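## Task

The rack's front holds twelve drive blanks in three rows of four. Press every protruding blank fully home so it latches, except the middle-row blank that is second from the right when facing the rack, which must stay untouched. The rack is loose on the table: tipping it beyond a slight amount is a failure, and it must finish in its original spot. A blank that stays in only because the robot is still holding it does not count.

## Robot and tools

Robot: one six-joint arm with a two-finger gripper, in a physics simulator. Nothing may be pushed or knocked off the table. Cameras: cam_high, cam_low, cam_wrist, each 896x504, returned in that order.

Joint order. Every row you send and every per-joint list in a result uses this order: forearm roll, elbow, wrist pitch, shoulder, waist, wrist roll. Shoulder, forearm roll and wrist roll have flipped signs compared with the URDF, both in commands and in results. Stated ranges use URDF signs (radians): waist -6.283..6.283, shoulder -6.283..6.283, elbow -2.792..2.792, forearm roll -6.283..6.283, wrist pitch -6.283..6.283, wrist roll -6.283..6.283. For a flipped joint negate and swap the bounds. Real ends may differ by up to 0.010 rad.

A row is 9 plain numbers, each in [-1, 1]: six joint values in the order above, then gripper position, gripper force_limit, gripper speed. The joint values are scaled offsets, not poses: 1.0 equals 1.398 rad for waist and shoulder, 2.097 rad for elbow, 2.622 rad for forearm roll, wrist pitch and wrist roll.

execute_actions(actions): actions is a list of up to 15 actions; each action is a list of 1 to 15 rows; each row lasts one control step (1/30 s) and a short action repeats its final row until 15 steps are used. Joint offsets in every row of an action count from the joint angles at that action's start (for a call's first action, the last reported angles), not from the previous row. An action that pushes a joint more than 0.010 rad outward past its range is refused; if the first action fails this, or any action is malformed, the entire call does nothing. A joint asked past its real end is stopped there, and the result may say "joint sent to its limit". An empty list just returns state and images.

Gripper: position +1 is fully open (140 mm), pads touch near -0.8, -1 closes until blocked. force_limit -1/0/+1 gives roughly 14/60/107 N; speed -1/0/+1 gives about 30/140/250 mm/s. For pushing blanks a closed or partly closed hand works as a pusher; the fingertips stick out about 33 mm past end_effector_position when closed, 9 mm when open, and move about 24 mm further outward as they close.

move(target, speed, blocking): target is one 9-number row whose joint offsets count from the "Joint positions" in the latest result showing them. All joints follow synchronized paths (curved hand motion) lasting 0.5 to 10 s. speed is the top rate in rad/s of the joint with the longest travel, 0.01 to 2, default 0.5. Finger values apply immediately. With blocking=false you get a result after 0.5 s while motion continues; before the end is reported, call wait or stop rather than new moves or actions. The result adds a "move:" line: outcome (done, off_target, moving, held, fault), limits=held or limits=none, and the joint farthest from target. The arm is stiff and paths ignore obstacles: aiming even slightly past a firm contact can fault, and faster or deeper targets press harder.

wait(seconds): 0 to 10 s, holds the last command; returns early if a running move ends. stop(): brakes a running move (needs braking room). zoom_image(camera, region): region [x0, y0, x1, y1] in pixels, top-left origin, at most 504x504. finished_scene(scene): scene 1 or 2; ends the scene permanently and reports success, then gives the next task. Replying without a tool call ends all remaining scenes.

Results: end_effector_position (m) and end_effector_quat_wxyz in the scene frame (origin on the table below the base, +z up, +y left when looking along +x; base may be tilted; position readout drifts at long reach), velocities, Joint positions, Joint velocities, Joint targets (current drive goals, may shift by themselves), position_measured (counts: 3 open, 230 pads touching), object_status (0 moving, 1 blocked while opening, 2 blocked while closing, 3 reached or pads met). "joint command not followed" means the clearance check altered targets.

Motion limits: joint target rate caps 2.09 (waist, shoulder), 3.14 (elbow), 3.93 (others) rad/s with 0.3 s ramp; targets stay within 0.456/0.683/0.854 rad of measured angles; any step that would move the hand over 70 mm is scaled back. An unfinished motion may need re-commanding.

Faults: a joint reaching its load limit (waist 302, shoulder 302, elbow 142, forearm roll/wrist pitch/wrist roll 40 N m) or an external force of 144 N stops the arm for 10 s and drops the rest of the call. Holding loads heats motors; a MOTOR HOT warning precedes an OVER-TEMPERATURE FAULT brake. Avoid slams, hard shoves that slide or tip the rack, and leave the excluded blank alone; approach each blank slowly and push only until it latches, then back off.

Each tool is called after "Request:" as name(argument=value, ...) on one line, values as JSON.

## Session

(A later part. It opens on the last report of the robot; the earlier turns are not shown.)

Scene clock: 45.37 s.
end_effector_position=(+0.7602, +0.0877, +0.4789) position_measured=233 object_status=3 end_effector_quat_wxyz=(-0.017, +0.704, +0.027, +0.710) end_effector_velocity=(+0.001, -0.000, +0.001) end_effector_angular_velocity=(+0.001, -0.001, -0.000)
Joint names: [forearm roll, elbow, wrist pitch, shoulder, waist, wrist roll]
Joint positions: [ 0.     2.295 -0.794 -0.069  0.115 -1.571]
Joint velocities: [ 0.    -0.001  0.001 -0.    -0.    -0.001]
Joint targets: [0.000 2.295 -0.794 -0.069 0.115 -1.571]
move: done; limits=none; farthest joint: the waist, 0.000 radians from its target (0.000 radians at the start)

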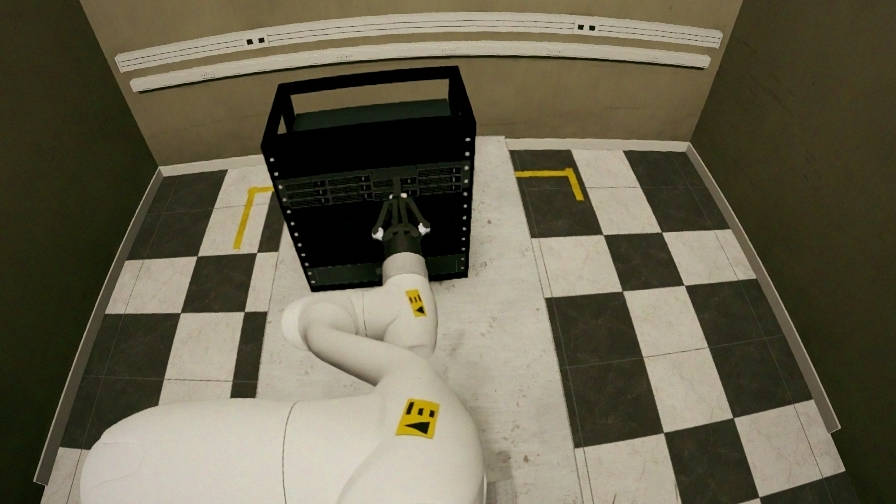

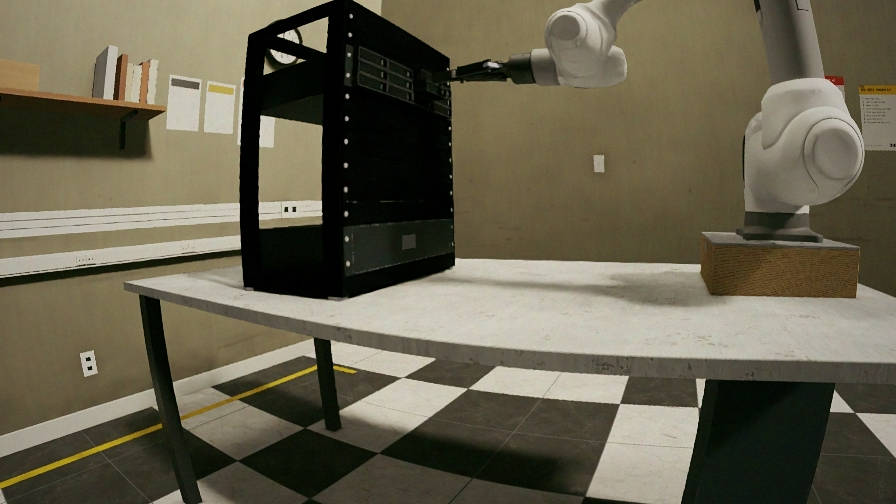

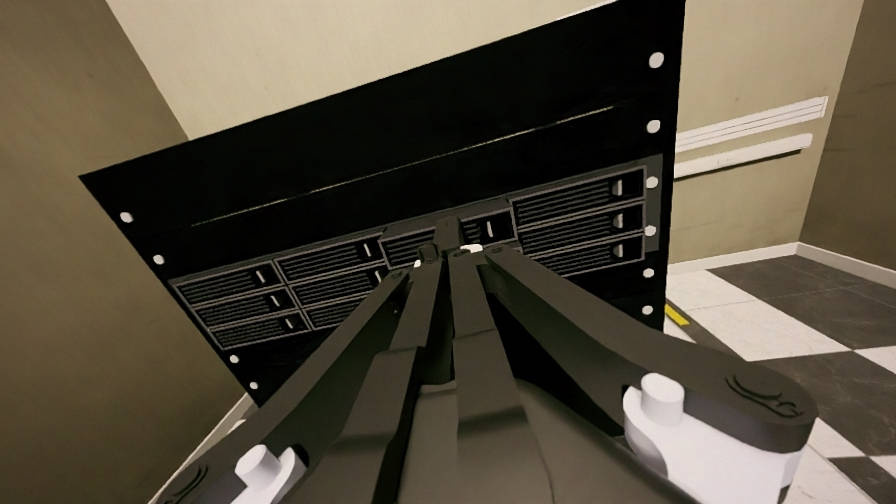

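Request:
move(target=[0,-0.016,0.0018,-0.0211,0,0,-1,0,0], speed=0.025)

Request:
zoom_image(camera="cam_low", region=[390, 55, 486, 109])

Scene clock: 50.00 s.
end_effector_position=(+0.7800, +0.0889, +0.4789) position_measured=233 object_status=3 end_effector_quat_wxyz=(-0.017, +0.704, +0.027, +0.710) end_effector_velocity=(+0.001, +0.000, -0.000) end_effector_angular_velocity=(-0.002, +0.000, +0.000)
Joint names: [forearm roll, elbow, wrist pitch, shoulder, waist, wrist roll]
Joint positions: [ 0.     2.262 -0.789 -0.099  0.115 -1.571]
Joint velocities: [ 0.    -0.001  0.    -0.001  0.     0.001]
Joint targets: [0.000 2.262 -0.789 -0.099 0.115 -1.571]
move: done; limits=none; farthest joint: the waist, 0.000 radians from its target (0.000 radians at the start)

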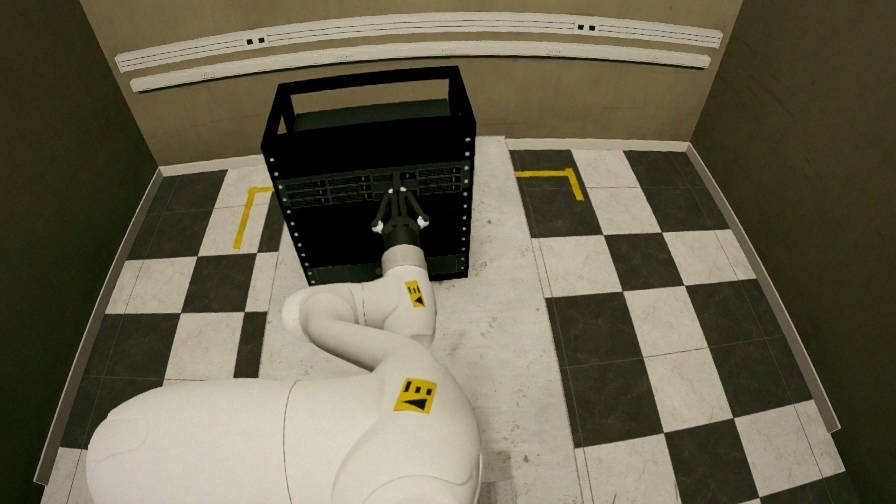

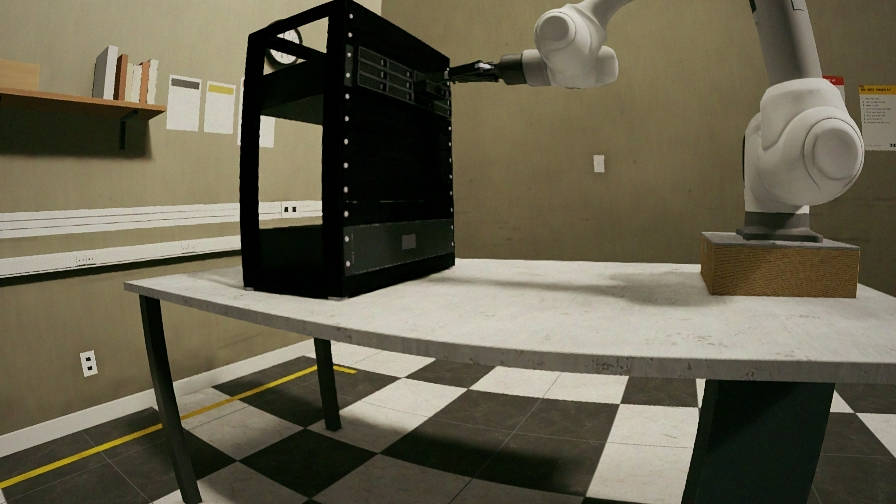

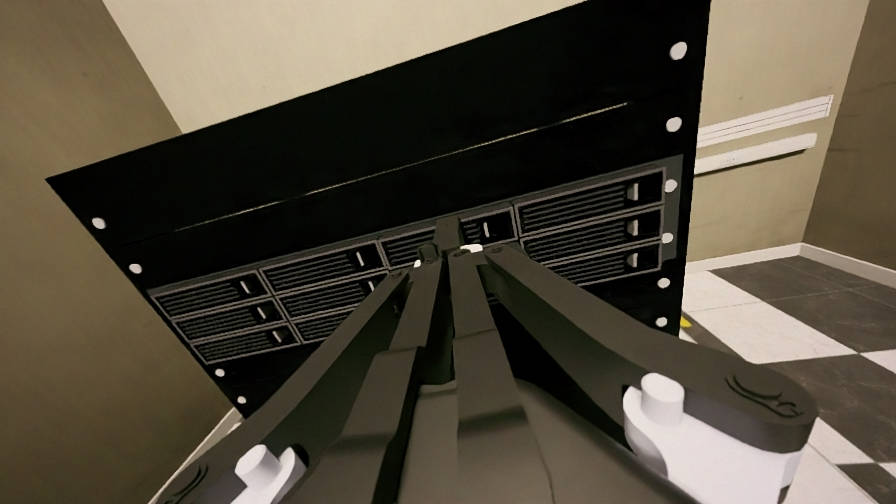

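Region (390, 55, 486, 109) of cam_low's 896x504 image, scaled by 5.250, with more detail than that image has; it fills the top 284 rows of this view, and the rest is white.

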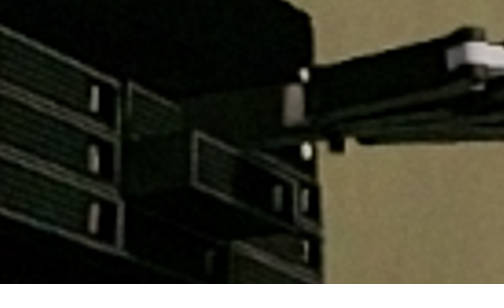

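Request:
move(target=[0,-0.0028,0.0003,-0.0037,0,0,-1,0,0], speed=0.01)

Request:
zoom_image(camera="cam_low", region=[390, 55, 486, 109])

Request:
move(target=[0,0.06,-0.005,0.08,0,0,-1,0,0], speed=0.3)

Request:
zoom_image(camera="cam_low", region=[390, 55, 486, 109])

Request:
zoom_image(camera="cam_high", region=[280, 150, 480, 217])

Scene clock: 55.23 s.
end_effector_position=(+0.7834, +0.0891, +0.4788) position_measured=233 object_status=3 end_effector_quat_wxyz=(-0.017, +0.704, +0.027, +0.710) end_effector_velocity=(+0.001, +0.000, +0.002) end_effector_angular_velocity=(+0.000, -0.003, +0.000)
Joint names: [forearm roll, elbow, wrist pitch, shoulder, waist, wrist roll]
Joint positions: [ 0.     2.256 -0.788 -0.104  0.115 -1.571]
Joint velocities: [ 0.    -0.004 -0.    -0.     0.    -0.   ]
Joint targets: [0.000 2.256 -0.788 -0.104 0.115 -1.571]
move: done; limits=none; farthest joint: the waist, 0.000 radians from its target (0.000 radians at the start)

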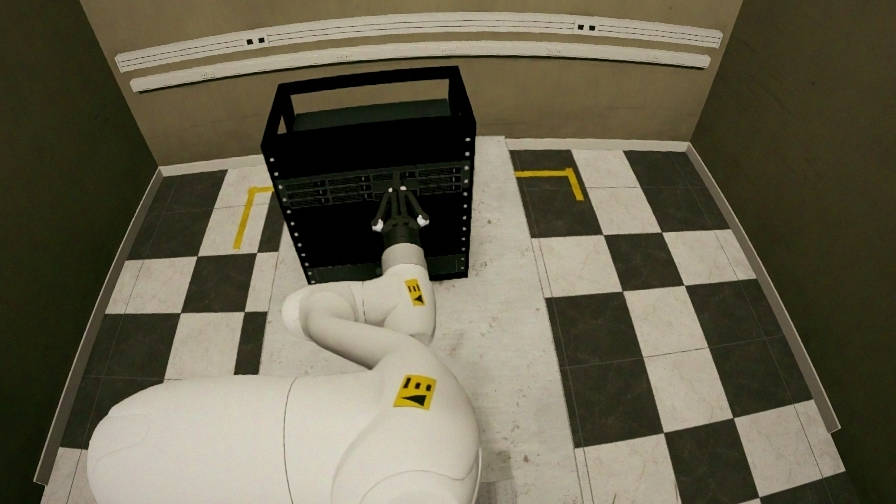

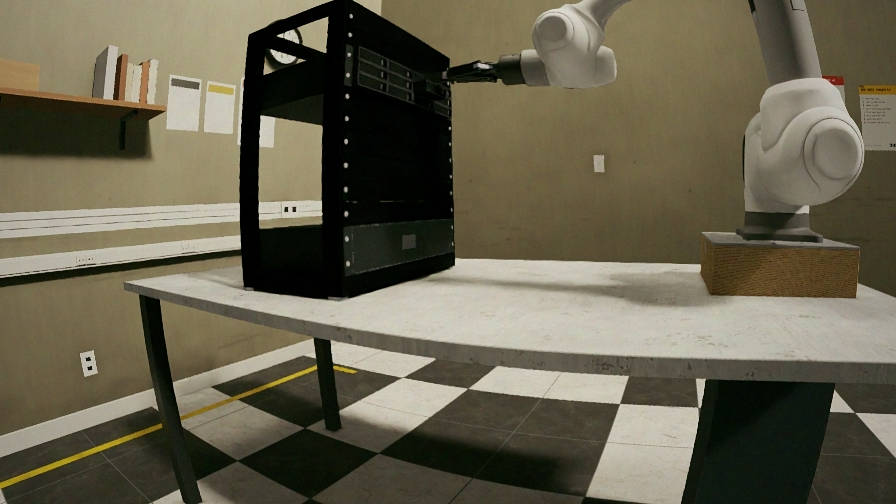

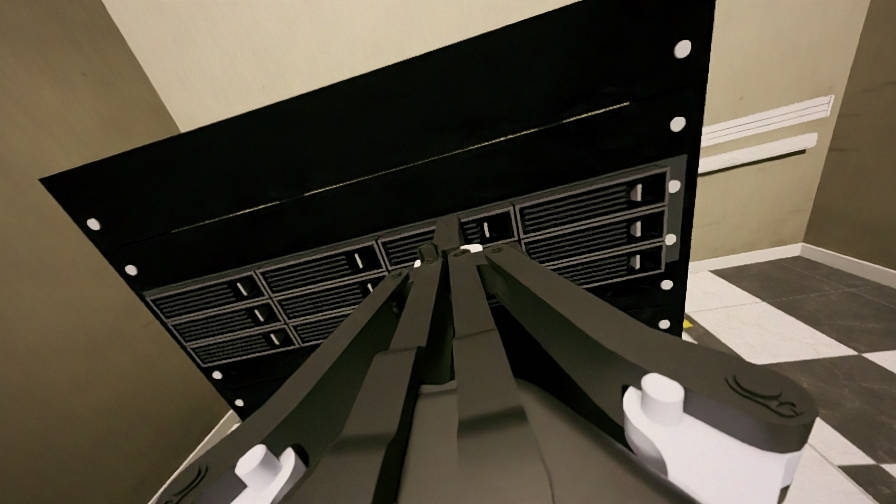

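Region (390, 55, 486, 109) of cam_low's 896x504 image, scaled by 5.250, with more detail than that image has; it fills the top 284 rows of this view, and the rest is white.

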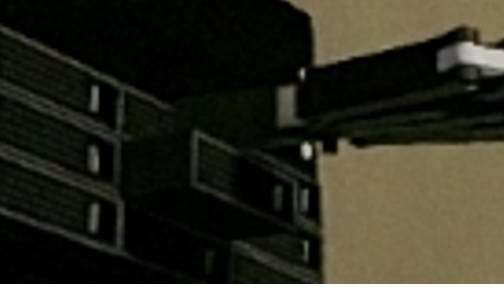

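Scene clock: 56.10 s.
end_effector_position=(+0.7088, +0.0844, +0.4758) position_measured=233 object_status=3 end_effector_quat_wxyz=(-0.017, +0.704, +0.027, +0.709) end_effector_velocity=(-0.001, +0.000, +0.000) end_effector_angular_velocity=(-0.000, -0.000, +0.000)
Joint names: [forearm roll, elbow, wrist pitch, shoulder, waist, wrist roll]
Joint positions: [ 0.     2.382 -0.801  0.008  0.115 -1.571]
Joint velocities: [-0.     0.001 -0.     0.001  0.001  0.   ]
Joint targets: [0.000 2.382 -0.801 0.008 0.115 -1.571]
move: done; limits=none; farthest joint: the waist, 0.000 radians from its target (0.000 radians at the start)

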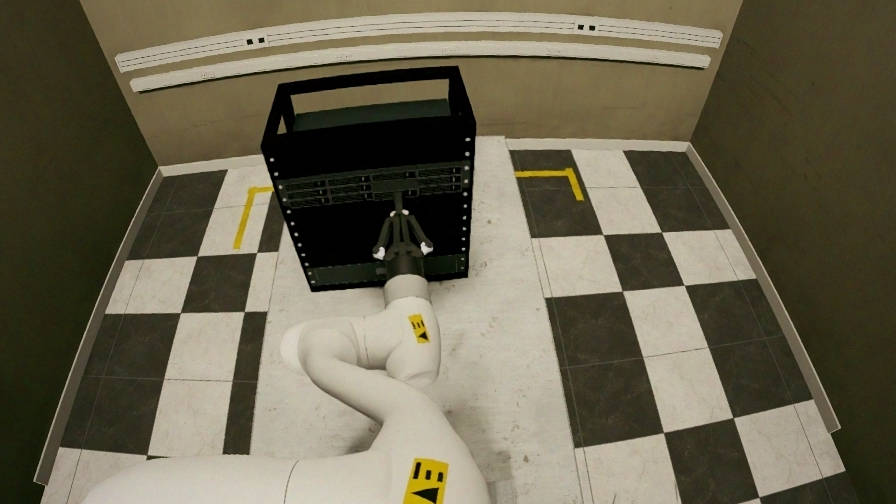

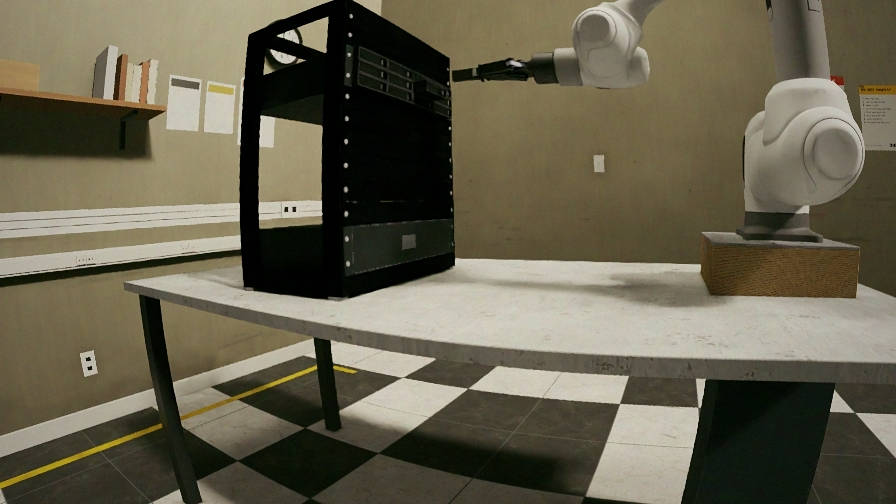

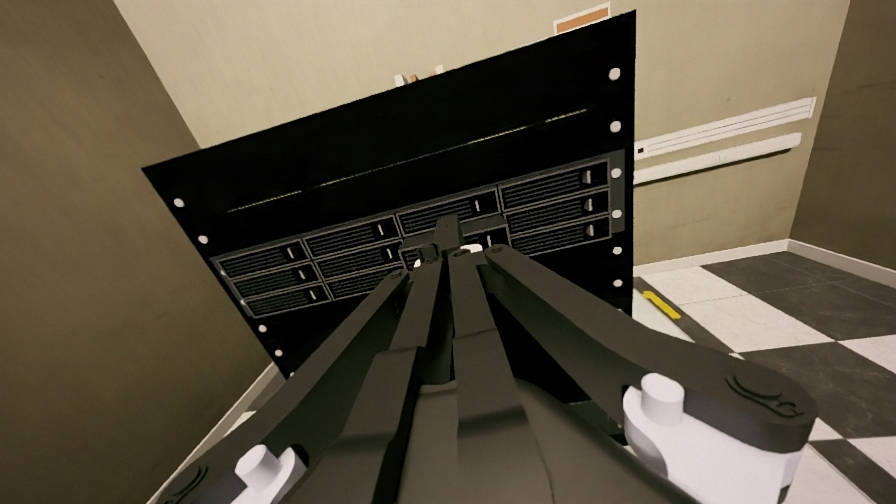

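Region (390, 55, 486, 109) of cam_low's 896x504 image, scaled by 5.250, with more detail than that image has; it fills the top 284 rows of this view, and the rest is white.

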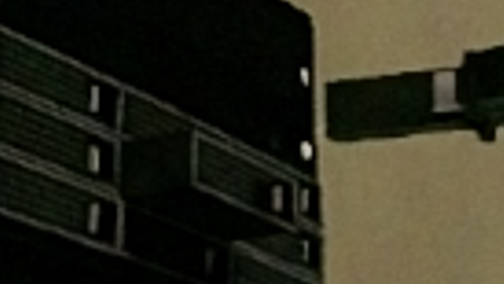

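Region (280, 150, 480, 217) of cam_high's 896x504 image, scaled by 2.520, with more detail than that image has; it fills the top 169 rows of this view, and the rest is white.

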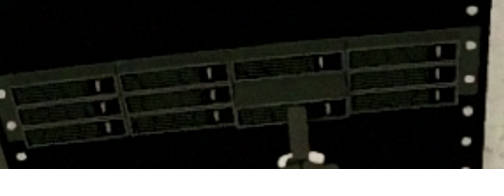

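Request:
move(target=[0,-0.058,0.005,-0.0775,0,0,-1,0,0], speed=0.2)

Request:
move(target=[0,-0.0034,0,-0.0044,0,0,-1,0,0], speed=0.012)

Request:
zoom_image(camera="cam_low", region=[390, 55, 486, 109])

Request:
move(target=[0,0.045,-0.004,0.06,0,0,-1,0,0], speed=0.3)

Request:
zoom_image(camera="cam_low", region=[390, 55, 486, 109])

Scene clock: 62.50 s.
end_effector_position=(+0.7810, +0.0890, +0.4785) position_measured=233 object_status=3 end_effector_quat_wxyz=(-0.017, +0.704, +0.027, +0.709) end_effector_velocity=(+0.002, -0.000, +0.002) end_effector_angular_velocity=(-0.001, -0.003, -0.000)
Joint names: [forearm roll, elbow, wrist pitch, shoulder, waist, wrist roll]
Joint positions: [ 0.     2.26  -0.788 -0.1    0.115 -1.571]
Joint velocities: [-0.    -0.004  0.    -0.001 -0.     0.001]
Joint targets: [0.000 2.260 -0.788 -0.101 0.115 -1.571]
move: done; limits=none; farthest joint: the waist, 0.000 radians from its target (0.000 radians at the start)

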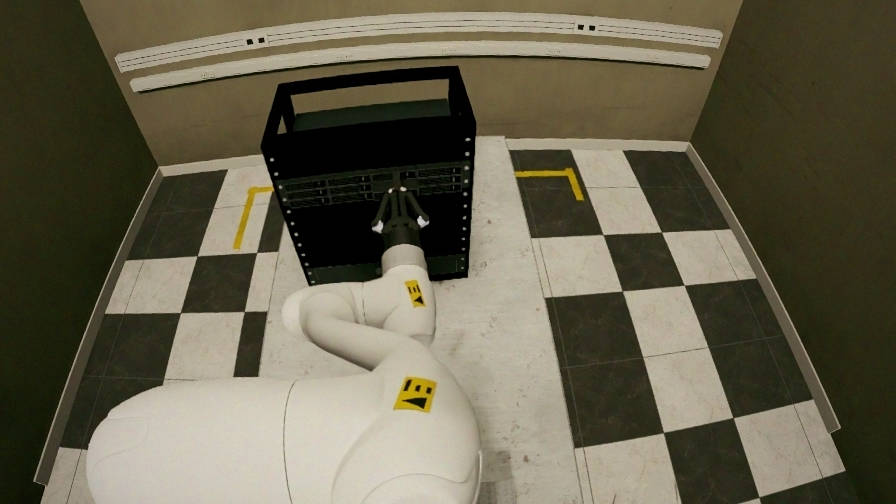

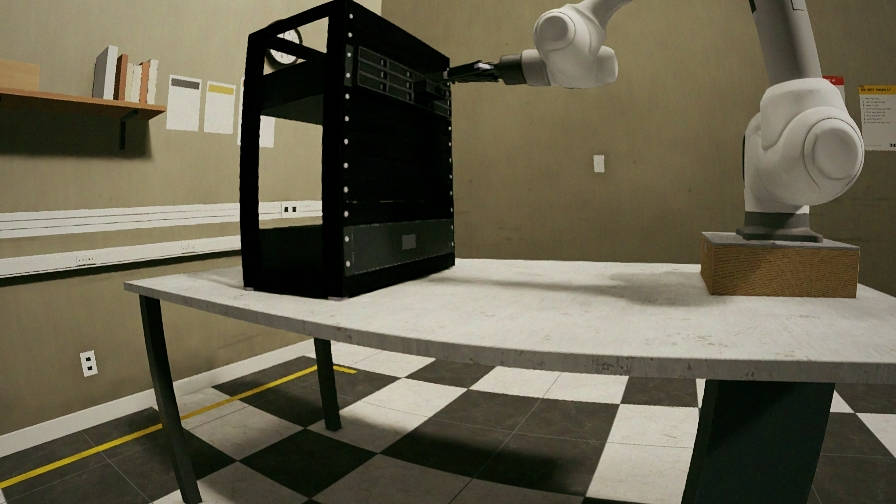

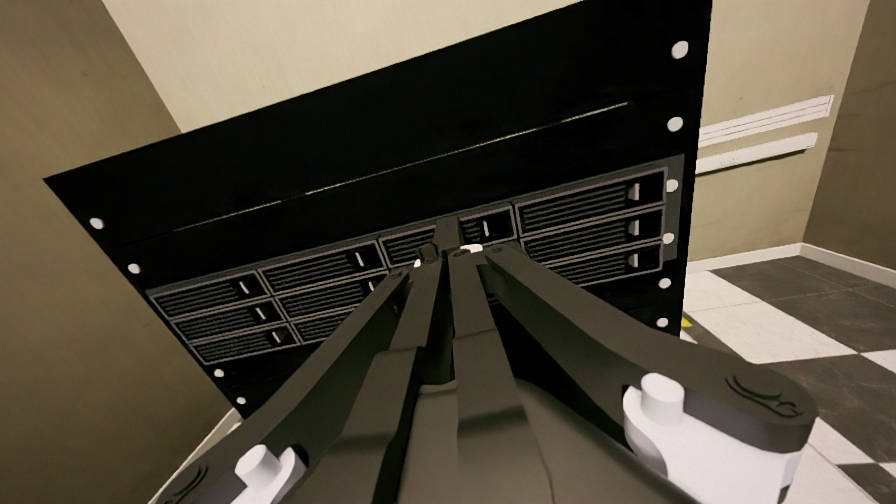

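Scene clock: 63.30 s.
end_effector_position=(+0.7850, +0.0892, +0.4788) position_measured=233 object_status=3 end_effector_quat_wxyz=(-0.017, +0.704, +0.027, +0.710) end_effector_velocity=(+0.001, +0.000, +0.000) end_effector_angular_velocity=(-0.002, -0.001, -0.000)
Joint names: [forearm roll, elbow, wrist pitch, shoulder, waist, wrist roll]
Joint positions: [ 0.     2.253 -0.788 -0.106  0.115 -1.571]
Joint velocities: [-0.001 -0.002  0.    -0.001  0.     0.002]
Joint targets: [0.000 2.253 -0.788 -0.107 0.115 -1.571]
move: done; limits=none; farthest joint: the waist, 0.000 radians from its target (0.000 radians at the start)

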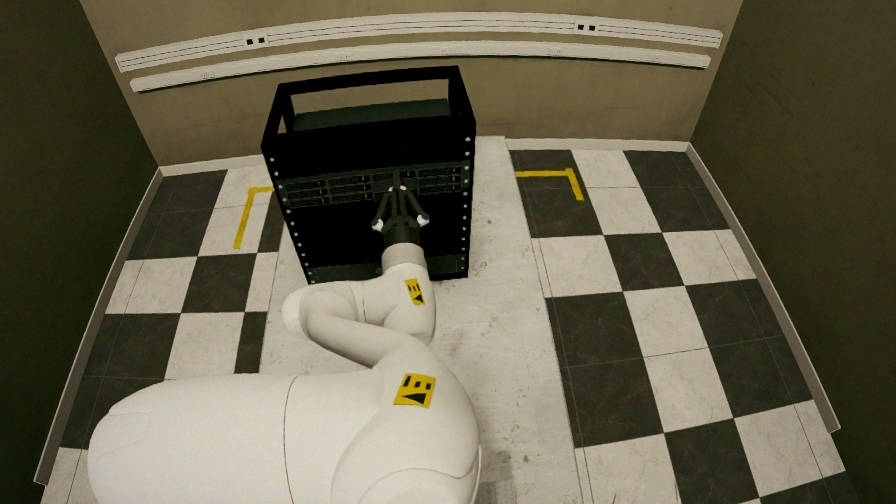

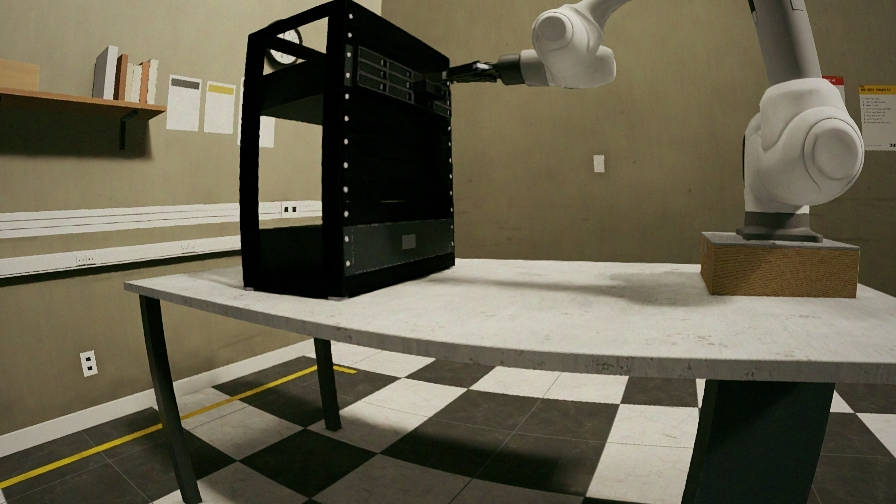

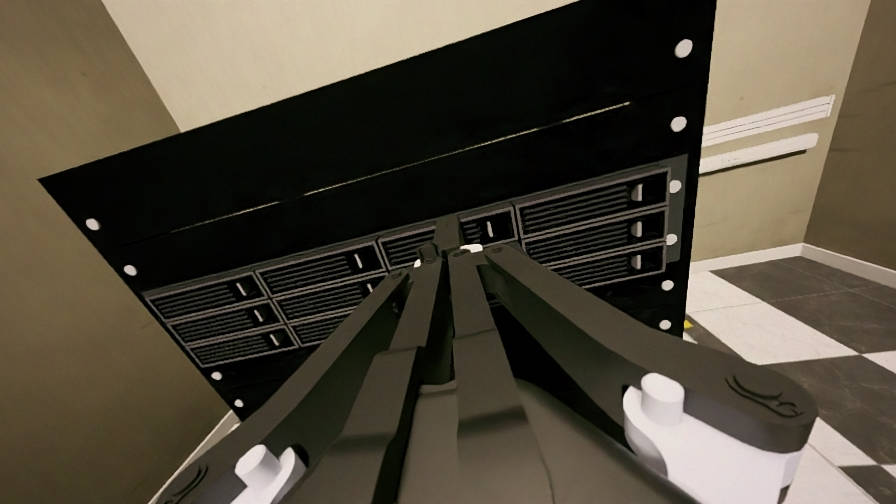

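Region (390, 55, 486, 109) of cam_low's 896x504 image, scaled by 5.250, with more detail than that image has; it fills the top 284 rows of this view, and the rest is white.

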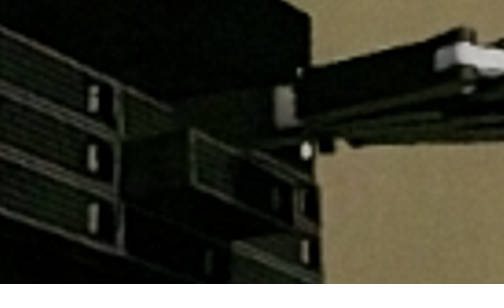

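Scene clock: 64.13 s.
end_effector_position=(+0.7291, +0.0857, +0.4776) position_measured=233 object_status=3 end_effector_quat_wxyz=(-0.017, +0.704, +0.027, +0.710) end_effector_velocity=(-0.001, +0.000, -0.000) end_effector_angular_velocity=(+0.002, +0.001, +0.000)
Joint names: [forearm roll, elbow, wrist pitch, shoulder, waist, wrist roll]
Joint positions: [ 0.     2.348 -0.799 -0.023  0.115 -1.571]
Joint velocities: [ 0.     0.002 -0.     0.001  0.    -0.002]
Joint targets: [0.000 2.348 -0.799 -0.023 0.115 -1.571]
move: done; limits=none; farthest joint: the shoulder, 0.001 radians from its target (0.084 radians at the start)

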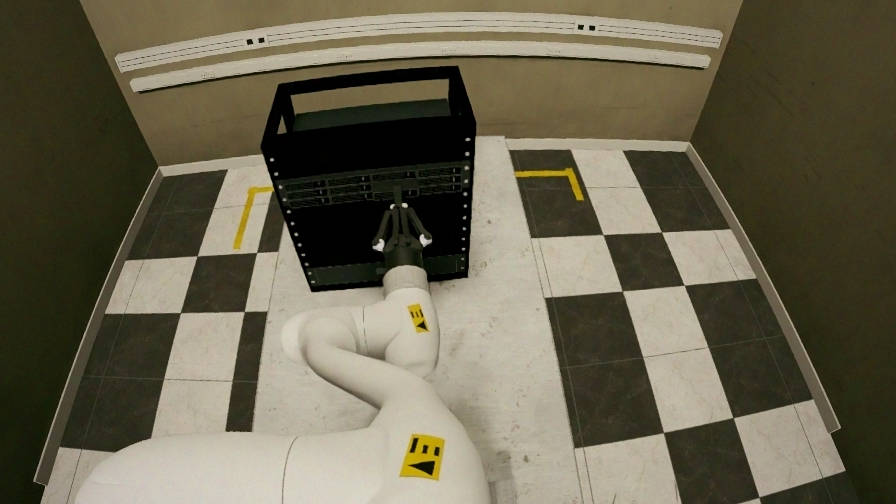

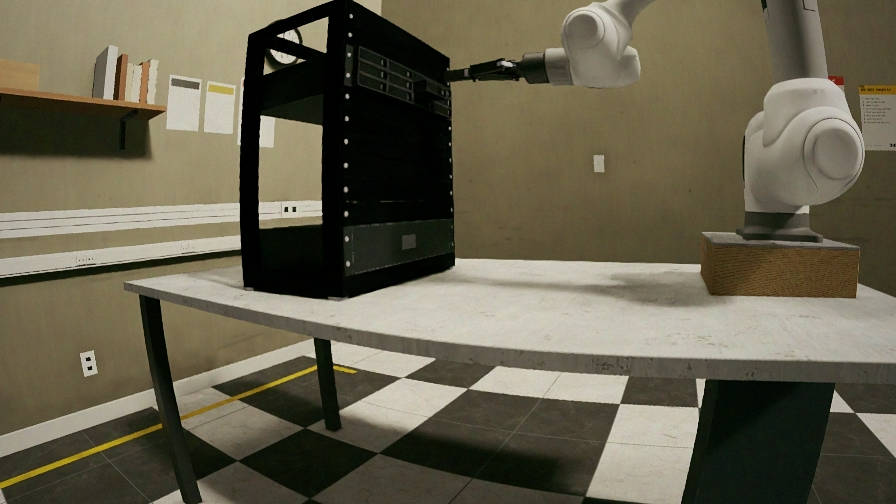

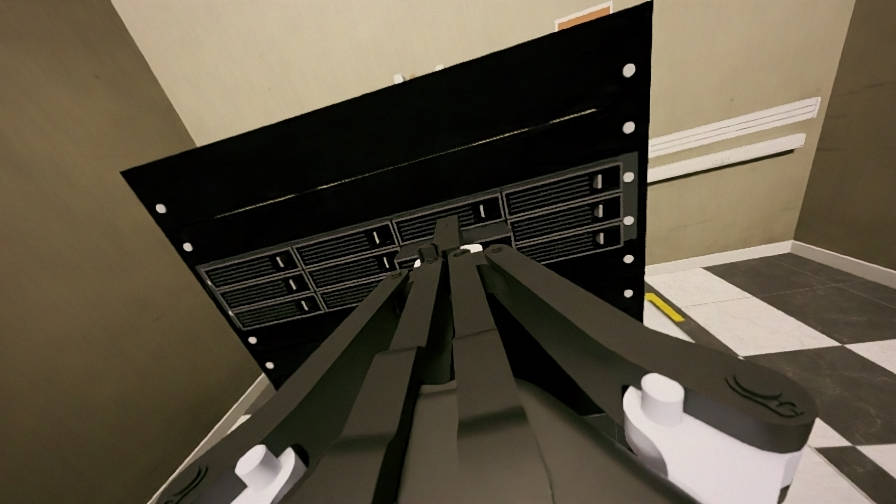

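Region (390, 55, 486, 109) of cam_low's 896x504 image, scaled by 5.250, with more detail than that image has; it fills the top 284 rows of this view, and the rest is white.

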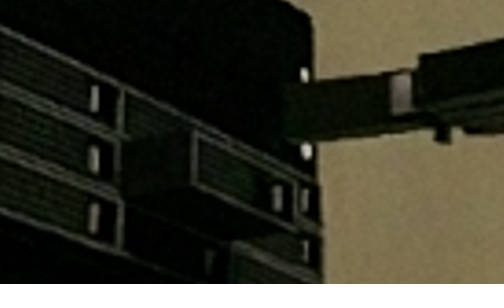

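Request:
finished_scene(scene=2)

The scene is finished: the task was done.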